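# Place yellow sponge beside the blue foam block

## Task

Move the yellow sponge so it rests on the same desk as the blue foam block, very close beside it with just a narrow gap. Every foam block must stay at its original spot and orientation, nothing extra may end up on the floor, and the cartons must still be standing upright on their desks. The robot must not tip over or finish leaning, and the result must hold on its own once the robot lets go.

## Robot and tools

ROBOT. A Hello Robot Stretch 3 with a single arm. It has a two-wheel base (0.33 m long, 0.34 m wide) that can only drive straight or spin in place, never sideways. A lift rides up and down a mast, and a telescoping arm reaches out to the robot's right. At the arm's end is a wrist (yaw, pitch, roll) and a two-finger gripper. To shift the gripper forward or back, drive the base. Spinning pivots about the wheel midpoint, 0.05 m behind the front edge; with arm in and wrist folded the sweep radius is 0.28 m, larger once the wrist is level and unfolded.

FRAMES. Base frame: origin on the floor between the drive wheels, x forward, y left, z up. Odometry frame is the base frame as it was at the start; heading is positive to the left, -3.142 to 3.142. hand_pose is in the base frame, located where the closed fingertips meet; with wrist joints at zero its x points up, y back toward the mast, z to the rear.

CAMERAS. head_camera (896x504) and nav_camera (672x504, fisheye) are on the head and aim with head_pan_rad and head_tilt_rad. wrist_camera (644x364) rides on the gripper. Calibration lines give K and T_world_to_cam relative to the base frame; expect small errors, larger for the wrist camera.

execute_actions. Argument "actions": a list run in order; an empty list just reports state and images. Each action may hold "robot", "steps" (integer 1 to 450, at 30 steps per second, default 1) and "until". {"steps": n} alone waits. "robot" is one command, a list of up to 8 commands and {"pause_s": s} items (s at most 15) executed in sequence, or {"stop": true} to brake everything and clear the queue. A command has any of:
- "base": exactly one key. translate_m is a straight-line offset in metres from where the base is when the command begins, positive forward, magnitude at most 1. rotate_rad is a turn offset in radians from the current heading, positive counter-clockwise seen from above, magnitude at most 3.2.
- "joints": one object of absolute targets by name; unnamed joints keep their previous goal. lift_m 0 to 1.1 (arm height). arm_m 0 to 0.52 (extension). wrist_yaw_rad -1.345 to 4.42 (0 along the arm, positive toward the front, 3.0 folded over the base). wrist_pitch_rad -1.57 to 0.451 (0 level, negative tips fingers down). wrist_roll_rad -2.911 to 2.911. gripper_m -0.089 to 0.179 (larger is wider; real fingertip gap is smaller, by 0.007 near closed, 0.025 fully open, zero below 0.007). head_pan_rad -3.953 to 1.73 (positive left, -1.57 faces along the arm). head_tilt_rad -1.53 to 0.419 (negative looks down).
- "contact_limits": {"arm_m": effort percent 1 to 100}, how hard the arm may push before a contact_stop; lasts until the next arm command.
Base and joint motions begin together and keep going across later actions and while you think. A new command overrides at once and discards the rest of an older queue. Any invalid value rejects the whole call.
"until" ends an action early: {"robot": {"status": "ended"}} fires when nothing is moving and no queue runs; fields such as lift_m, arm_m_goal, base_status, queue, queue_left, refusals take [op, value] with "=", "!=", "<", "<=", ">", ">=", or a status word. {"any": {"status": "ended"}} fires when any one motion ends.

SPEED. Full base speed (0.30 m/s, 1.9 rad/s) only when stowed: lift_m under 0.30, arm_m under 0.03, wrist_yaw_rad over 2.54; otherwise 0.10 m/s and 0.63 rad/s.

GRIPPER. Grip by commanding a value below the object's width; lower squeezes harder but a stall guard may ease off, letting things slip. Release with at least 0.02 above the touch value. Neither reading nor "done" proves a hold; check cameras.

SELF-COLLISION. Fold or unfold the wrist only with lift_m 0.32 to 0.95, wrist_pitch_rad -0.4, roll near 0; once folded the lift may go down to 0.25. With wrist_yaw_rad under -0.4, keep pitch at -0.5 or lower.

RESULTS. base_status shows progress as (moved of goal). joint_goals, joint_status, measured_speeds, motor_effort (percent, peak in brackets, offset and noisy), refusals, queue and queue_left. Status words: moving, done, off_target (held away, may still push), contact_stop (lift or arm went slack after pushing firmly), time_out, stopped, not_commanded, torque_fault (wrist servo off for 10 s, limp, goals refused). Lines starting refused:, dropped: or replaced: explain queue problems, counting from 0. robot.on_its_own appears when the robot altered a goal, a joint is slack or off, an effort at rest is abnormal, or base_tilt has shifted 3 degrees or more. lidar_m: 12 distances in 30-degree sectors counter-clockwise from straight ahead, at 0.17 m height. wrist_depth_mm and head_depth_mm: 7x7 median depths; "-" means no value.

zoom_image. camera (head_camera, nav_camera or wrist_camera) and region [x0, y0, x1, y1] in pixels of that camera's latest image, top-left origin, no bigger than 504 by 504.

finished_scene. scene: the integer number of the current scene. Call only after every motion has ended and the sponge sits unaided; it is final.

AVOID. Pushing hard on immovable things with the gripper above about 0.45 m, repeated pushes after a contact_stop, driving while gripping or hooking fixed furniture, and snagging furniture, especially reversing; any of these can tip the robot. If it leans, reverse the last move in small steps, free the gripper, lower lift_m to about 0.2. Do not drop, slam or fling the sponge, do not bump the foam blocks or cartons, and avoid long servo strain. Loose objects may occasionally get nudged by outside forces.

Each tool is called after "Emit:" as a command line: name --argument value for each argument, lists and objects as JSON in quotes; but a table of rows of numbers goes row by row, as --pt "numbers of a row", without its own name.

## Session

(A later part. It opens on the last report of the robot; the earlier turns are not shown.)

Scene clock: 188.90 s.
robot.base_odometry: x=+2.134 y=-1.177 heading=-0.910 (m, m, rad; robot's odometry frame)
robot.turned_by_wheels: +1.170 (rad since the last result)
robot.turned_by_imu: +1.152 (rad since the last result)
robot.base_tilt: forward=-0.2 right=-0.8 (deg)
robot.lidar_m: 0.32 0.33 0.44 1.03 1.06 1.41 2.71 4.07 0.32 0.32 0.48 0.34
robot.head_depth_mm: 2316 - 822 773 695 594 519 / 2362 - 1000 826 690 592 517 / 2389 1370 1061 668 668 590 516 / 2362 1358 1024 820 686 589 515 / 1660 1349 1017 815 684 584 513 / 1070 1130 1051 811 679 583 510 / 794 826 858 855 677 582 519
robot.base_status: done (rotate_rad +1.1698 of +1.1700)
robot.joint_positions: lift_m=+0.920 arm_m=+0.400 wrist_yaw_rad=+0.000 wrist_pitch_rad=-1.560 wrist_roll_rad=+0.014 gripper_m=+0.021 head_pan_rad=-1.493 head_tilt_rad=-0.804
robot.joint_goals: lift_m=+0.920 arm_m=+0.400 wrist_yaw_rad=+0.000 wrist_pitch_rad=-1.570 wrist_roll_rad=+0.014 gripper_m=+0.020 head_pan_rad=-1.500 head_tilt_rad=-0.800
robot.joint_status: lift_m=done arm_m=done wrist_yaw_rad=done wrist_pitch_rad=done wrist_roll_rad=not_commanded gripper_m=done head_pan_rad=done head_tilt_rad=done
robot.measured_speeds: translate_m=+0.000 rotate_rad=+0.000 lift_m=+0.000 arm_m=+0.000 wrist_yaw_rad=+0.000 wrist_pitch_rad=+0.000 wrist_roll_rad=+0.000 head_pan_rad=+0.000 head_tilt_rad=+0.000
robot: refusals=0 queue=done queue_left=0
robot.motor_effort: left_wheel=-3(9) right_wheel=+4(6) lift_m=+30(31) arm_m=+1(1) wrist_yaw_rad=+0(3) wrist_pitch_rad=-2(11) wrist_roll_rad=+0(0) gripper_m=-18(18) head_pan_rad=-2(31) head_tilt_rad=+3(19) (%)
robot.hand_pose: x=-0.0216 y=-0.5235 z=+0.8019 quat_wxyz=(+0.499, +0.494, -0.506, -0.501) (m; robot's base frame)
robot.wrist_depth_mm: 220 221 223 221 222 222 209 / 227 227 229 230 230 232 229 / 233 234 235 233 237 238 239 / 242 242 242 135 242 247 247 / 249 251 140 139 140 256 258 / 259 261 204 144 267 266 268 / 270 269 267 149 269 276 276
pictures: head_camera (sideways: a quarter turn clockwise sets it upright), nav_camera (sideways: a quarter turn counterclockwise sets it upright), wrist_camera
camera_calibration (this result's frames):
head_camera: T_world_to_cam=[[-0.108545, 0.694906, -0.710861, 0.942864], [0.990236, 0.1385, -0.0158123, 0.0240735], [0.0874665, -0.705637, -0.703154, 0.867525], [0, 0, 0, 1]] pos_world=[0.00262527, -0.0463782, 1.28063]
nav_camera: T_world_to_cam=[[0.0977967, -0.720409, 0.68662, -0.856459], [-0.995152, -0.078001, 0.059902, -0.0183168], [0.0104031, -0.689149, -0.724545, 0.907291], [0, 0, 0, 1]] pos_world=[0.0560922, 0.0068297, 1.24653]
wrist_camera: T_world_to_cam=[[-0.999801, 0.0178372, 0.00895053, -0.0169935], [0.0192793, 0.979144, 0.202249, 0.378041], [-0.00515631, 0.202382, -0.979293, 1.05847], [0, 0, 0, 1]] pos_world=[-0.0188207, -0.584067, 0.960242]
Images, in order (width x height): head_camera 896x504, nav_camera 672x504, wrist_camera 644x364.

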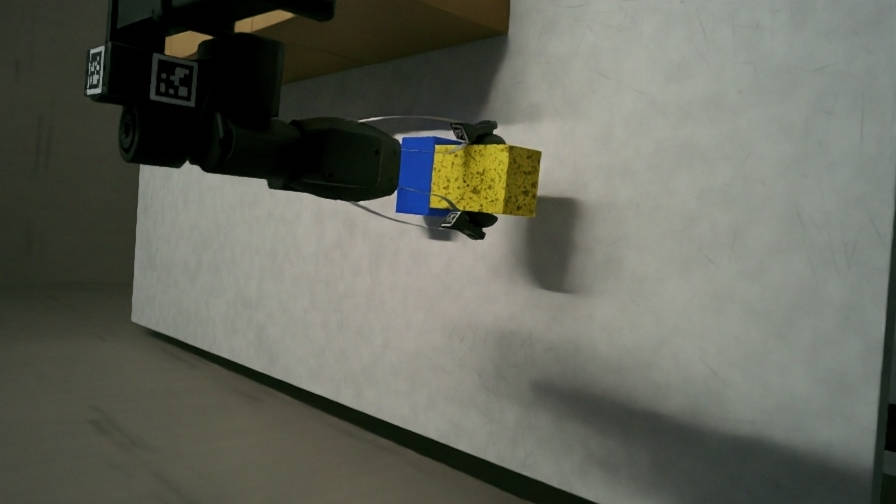

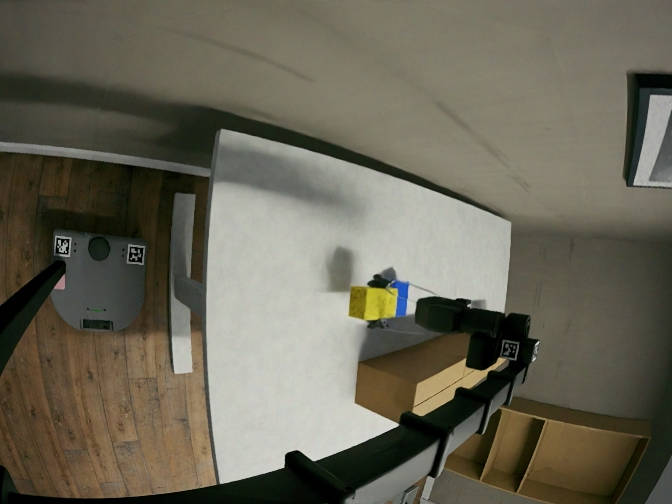

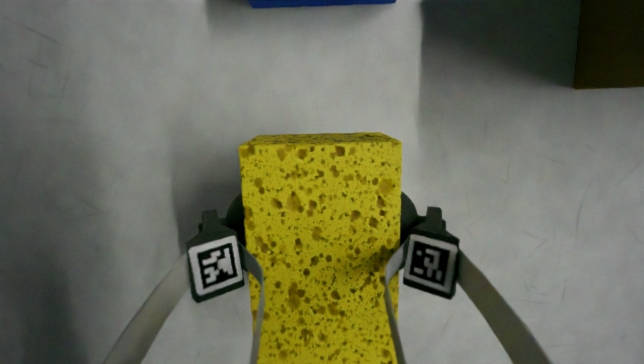

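Emit:
execute_actions --actions '[{"robot":{"joints":{"lift_m":0.868,"arm_m":0.455}},"steps":450,"until":{"robot":{"status":"ended"}}}]'

Scene clock: 197.73 s.
robot.base_odometry: x=+2.134 y=-1.177 heading=-0.910 (m, m, rad; robot's odometry frame)
robot.turned_by_wheels: +0.000 (rad since the last result)
robot.turned_by_imu: +0.000 (rad since the last result)
robot.base_tilt: forward=-0.2 right=-0.8 (deg)
robot.lidar_m: 0.32 0.33 0.44 1.02 1.05 1.40 2.72 4.08 0.32 0.32 0.48 0.34
robot.head_depth_mm: 2324 1082 889 789 673 593 519 / 2365 - 984 829 691 592 517 / 2370 1425 1059 729 686 591 516 / 2386 1353 1018 820 684 588 514 / 1660 1339 1009 816 683 585 512 / 1075 1132 1044 811 679 583 511 / 793 825 863 854 676 581 519
robot.base_status: done (rotate_rad +1.1698 of +1.1700)
robot.joint_positions: lift_m=+0.868 arm_m=+0.455 wrist_yaw_rad=+0.000 wrist_pitch_rad=-1.560 wrist_roll_rad=+0.014 gripper_m=+0.021 head_pan_rad=-1.493 head_tilt_rad=-0.804
robot.joint_goals: lift_m=+0.868 arm_m=+0.455 wrist_yaw_rad=+0.000 wrist_pitch_rad=-1.570 wrist_roll_rad=+0.014 gripper_m=+0.020 head_pan_rad=-1.500 head_tilt_rad=-0.800
robot.joint_status: lift_m=done arm_m=done wrist_yaw_rad=done wrist_pitch_rad=done wrist_roll_rad=not_commanded gripper_m=done head_pan_rad=done head_tilt_rad=done
robot.measured_speeds: translate_m=+0.000 rotate_rad=+0.000 lift_m=+0.000 arm_m=+0.000 wrist_yaw_rad=+0.000 wrist_pitch_rad=+0.000 wrist_roll_rad=+0.000 head_pan_rad=+0.000 head_tilt_rad=+0.000
robot: refusals=0 queue=done queue_left=0
robot.motor_effort: left_wheel=-3(3) right_wheel=+3(4) lift_m=+19(31) arm_m=+1(2) wrist_yaw_rad=+0(0) wrist_pitch_rad=-2(2) wrist_roll_rad=+0(0) gripper_m=-17(19) head_pan_rad=-2(2) head_tilt_rad=+3(2) (%)
robot.hand_pose: x=-0.0216 y=-0.5784 z=+0.7505 quat_wxyz=(+0.499, +0.494, -0.506, -0.501) (m; robot's base frame)
robot.wrist_depth_mm: 173 173 133 132 133 176 176 / 178 179 137 136 137 181 181 / 185 185 183 183 185 187 188 / 189 191 189 134 192 193 194 / 197 198 140 138 140 201 201 / 204 204 176 143 209 207 208 / 211 212 211 149 213 215 217
pictures: head_camera (sideways: a quarter turn clockwise sets it upright), nav_camera (sideways: a quarter turn counterclockwise sets it upright), wrist_camera
camera_calibration (this result's frames):
head_camera: T_world_to_cam=[[-0.108544, 0.6949, -0.710867, 0.942872], [0.990236, 0.1385, -0.0158128, 0.0240741], [0.0874667, -0.705643, -0.703149, 0.867518], [0, 0, 0, 1]] pos_world=[0.00262527, -0.0463783, 1.28063]
nav_camera: T_world_to_cam=[[0.097796, -0.720403, 0.686626, -0.856467], [-0.995152, -0.0780002, 0.059902, -0.0183168], [0.0104033, -0.689155, -0.724539, 0.907284], [0, 0, 0, 1]] pos_world=[0.0560922, 0.00682924, 1.24653]
wrist_camera: T_world_to_cam=[[-0.999801, 0.0178329, 0.00895922, -0.0155636], [0.0192793, 0.979047, 0.20272, 0.441762], [-0.00515641, 0.202852, -0.979196, 1.01943], [0, 0, 0, 1]] pos_world=[-0.0188207, -0.639022, 0.908811]
Images, in order (width x height): head_camera 896x504, nav_camera 672x504, wrist_camera 644x364.

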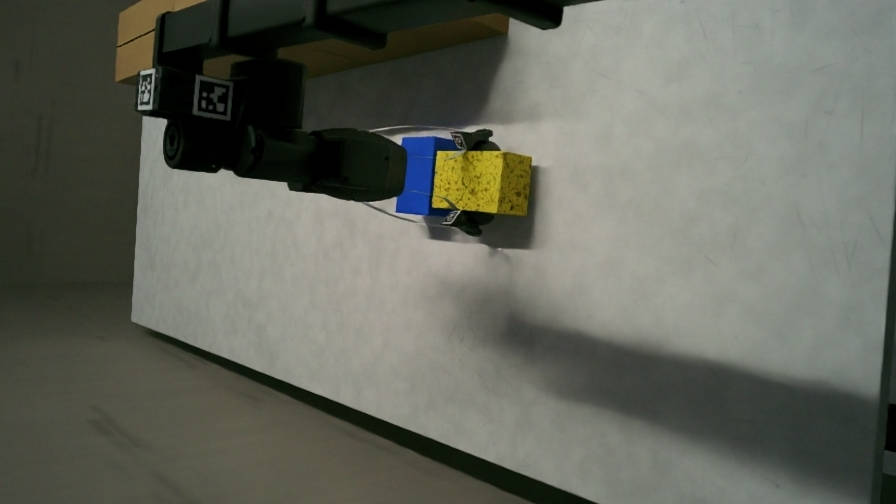

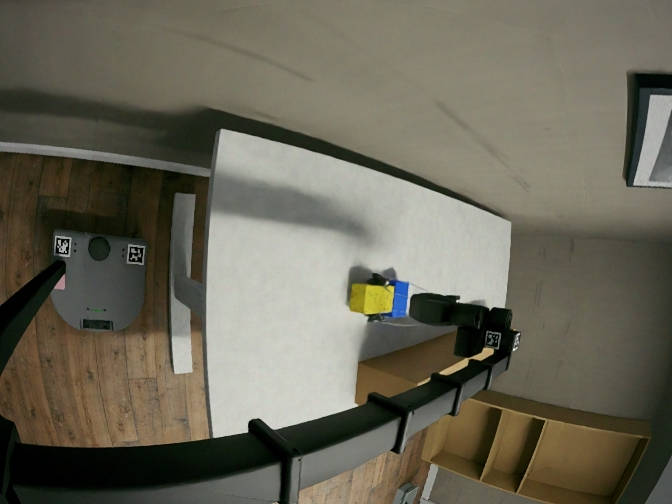

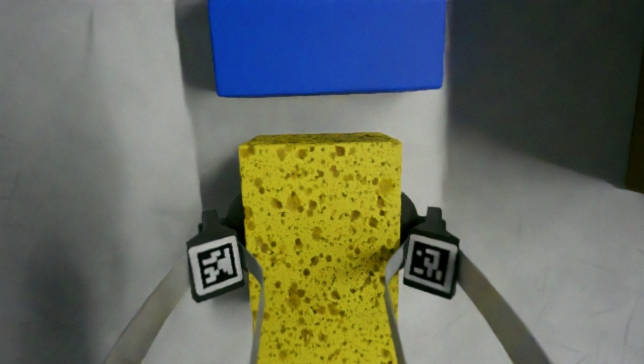

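Emit:
execute_actions --actions '[{"robot":[{"joints":{"lift_m":0.859,"arm_m":0.465}},{"joints":{"gripper_m":0.105}},{"joints":{"lift_m":0.93}}],"steps":450,"until":{"robot":{"status":"ended"}}}]'

Scene clock: 204.80 s.
robot.base_odometry: x=+2.134 y=-1.177 heading=-0.910 (m, m, rad; robot's odometry frame)
robot.turned_by_wheels: +0.000 (rad since the last result)
robot.turned_by_imu: +0.000 (rad since the last result)
robot.base_tilt: forward=-0.2 right=-0.8 (deg)
robot.lidar_m: 0.32 0.33 0.44 1.03 1.05 1.41 2.71 4.08 0.32 0.32 0.48 0.34
robot.head_depth_mm: 2270 906 825 772 694 594 518 / 2304 - 1000 806 690 593 517 / 2396 1393 976 769 687 588 516 / 2395 1358 1019 818 683 589 514 / 1661 1340 1017 813 683 584 512 / 1073 1131 1046 812 679 584 510 / 791 829 862 854 677 581 516
robot.base_status: done (rotate_rad +1.1698 of +1.1700)
robot.joint_positions: lift_m=+0.930 arm_m=+0.465 wrist_yaw_rad=+0.000 wrist_pitch_rad=-1.560 wrist_roll_rad=+0.014 gripper_m=+0.105 head_pan_rad=-1.493 head_tilt_rad=-0.804
robot.joint_goals: lift_m=+0.930 arm_m=+0.465 wrist_yaw_rad=+0.000 wrist_pitch_rad=-1.570 wrist_roll_rad=+0.014 gripper_m=+0.105 head_pan_rad=-1.500 head_tilt_rad=-0.800
robot.joint_status: lift_m=done arm_m=done wrist_yaw_rad=done wrist_pitch_rad=done wrist_roll_rad=not_commanded gripper_m=done head_pan_rad=done head_tilt_rad=done
robot.measured_speeds: translate_m=+0.000 rotate_rad=+0.000 lift_m=+0.000 arm_m=+0.000 wrist_yaw_rad=+0.000 wrist_pitch_rad=+0.000 wrist_roll_rad=+0.000 head_pan_rad=+0.000 head_tilt_rad=+0.000
robot: refusals=0 queue=done queue_left=0
robot.motor_effort: left_wheel=-3(3) right_wheel=+4(4) lift_m=+30(31) arm_m=+1(1) wrist_yaw_rad=+0(0) wrist_pitch_rad=-2(2) wrist_roll_rad=+0(0) gripper_m=-1(80) head_pan_rad=-2(2) head_tilt_rad=+2(2) (%)
robot.hand_pose: x=-0.0216 y=-0.5883 z=+0.8119 quat_wxyz=(+0.499, +0.494, -0.506, -0.501) (m; robot's base frame)
robot.wrist_depth_mm: 230 230 227 191 230 233 203 / 237 239 237 196 238 241 205 / 243 244 246 204 248 250 210 / 253 253 252 207 256 256 212 / 260 262 262 215 264 264 266 / 268 268 272 275 277 279 275 / 280 283 281 284 284 286 286
pictures: head_camera (sideways: a quarter turn clockwise sets it upright), nav_camera (sideways: a quarter turn counterclockwise sets it upright), wrist_camera
camera_calibration (this result's frames):
head_camera: T_world_to_cam=[[-0.108544, 0.694899, -0.710868, 0.942872], [0.990236, 0.1385, -0.0158128, 0.0240742], [0.087467, -0.705643, -0.703148, 0.867517], [0, 0, 0, 1]] pos_world=[0.00262529, -0.0463784, 1.28063]
nav_camera: T_world_to_cam=[[0.0977962, -0.720403, 0.686626, -0.856468], [-0.995152, -0.0780005, 0.059902, -0.0183168], [0.0104036, -0.689156, -0.724539, 0.907283], [0, 0, 0, 1]] pos_world=[0.0560922, 0.00682921, 1.24653]
wrist_camera: T_world_to_cam=[[-0.999801, 0.0178318, 0.00896112, -0.0159382], [0.0192792, 0.979026, 0.202823, 0.438978], [-0.00515646, 0.202955, -0.979174, 1.08165], [0, 0, 0, 1]] pos_world=[-0.0188207, -0.649013, 0.970232]
Images, in order (width x height): head_camera 896x504, nav_camera 672x504, wrist_camera 644x364.

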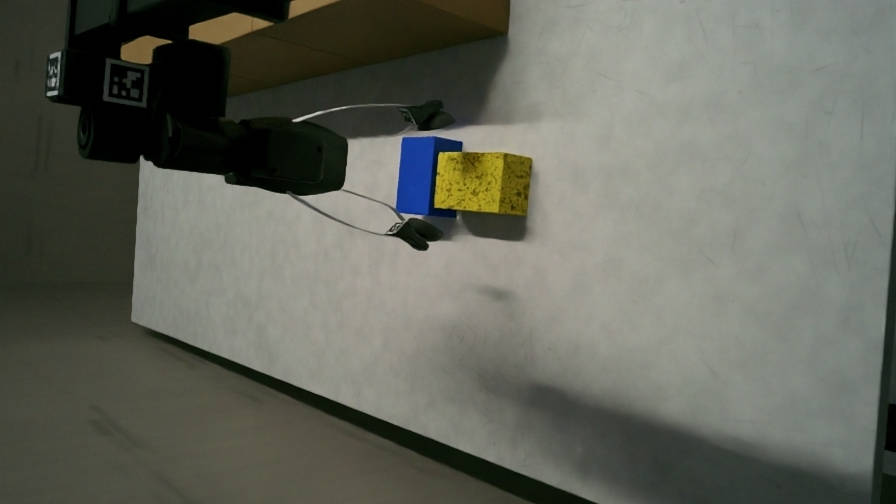

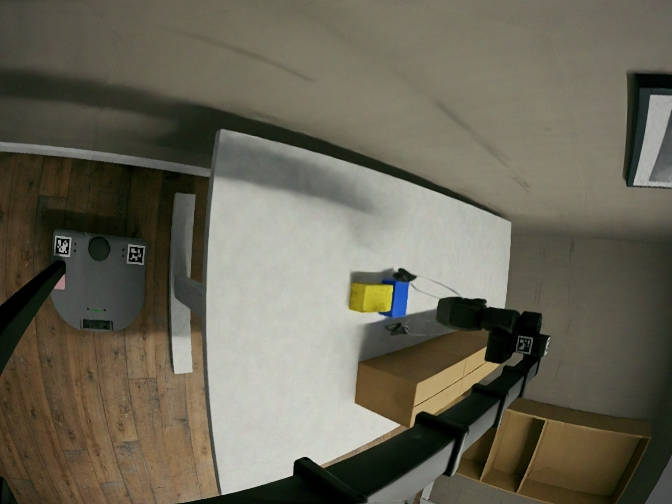

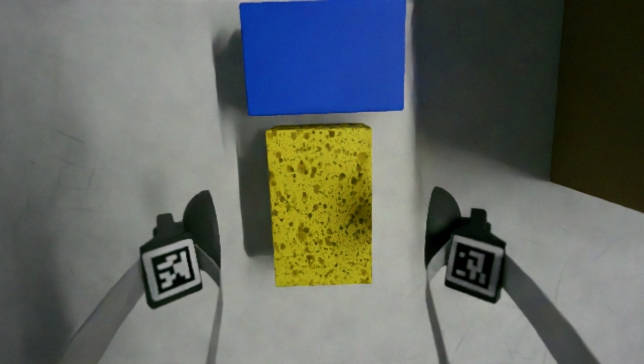

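The sponge sits about 8 mm from the blue block, and the gripper is clear of both.

Emit:
finished_scene --scene 1

The scene is finished: the task was done.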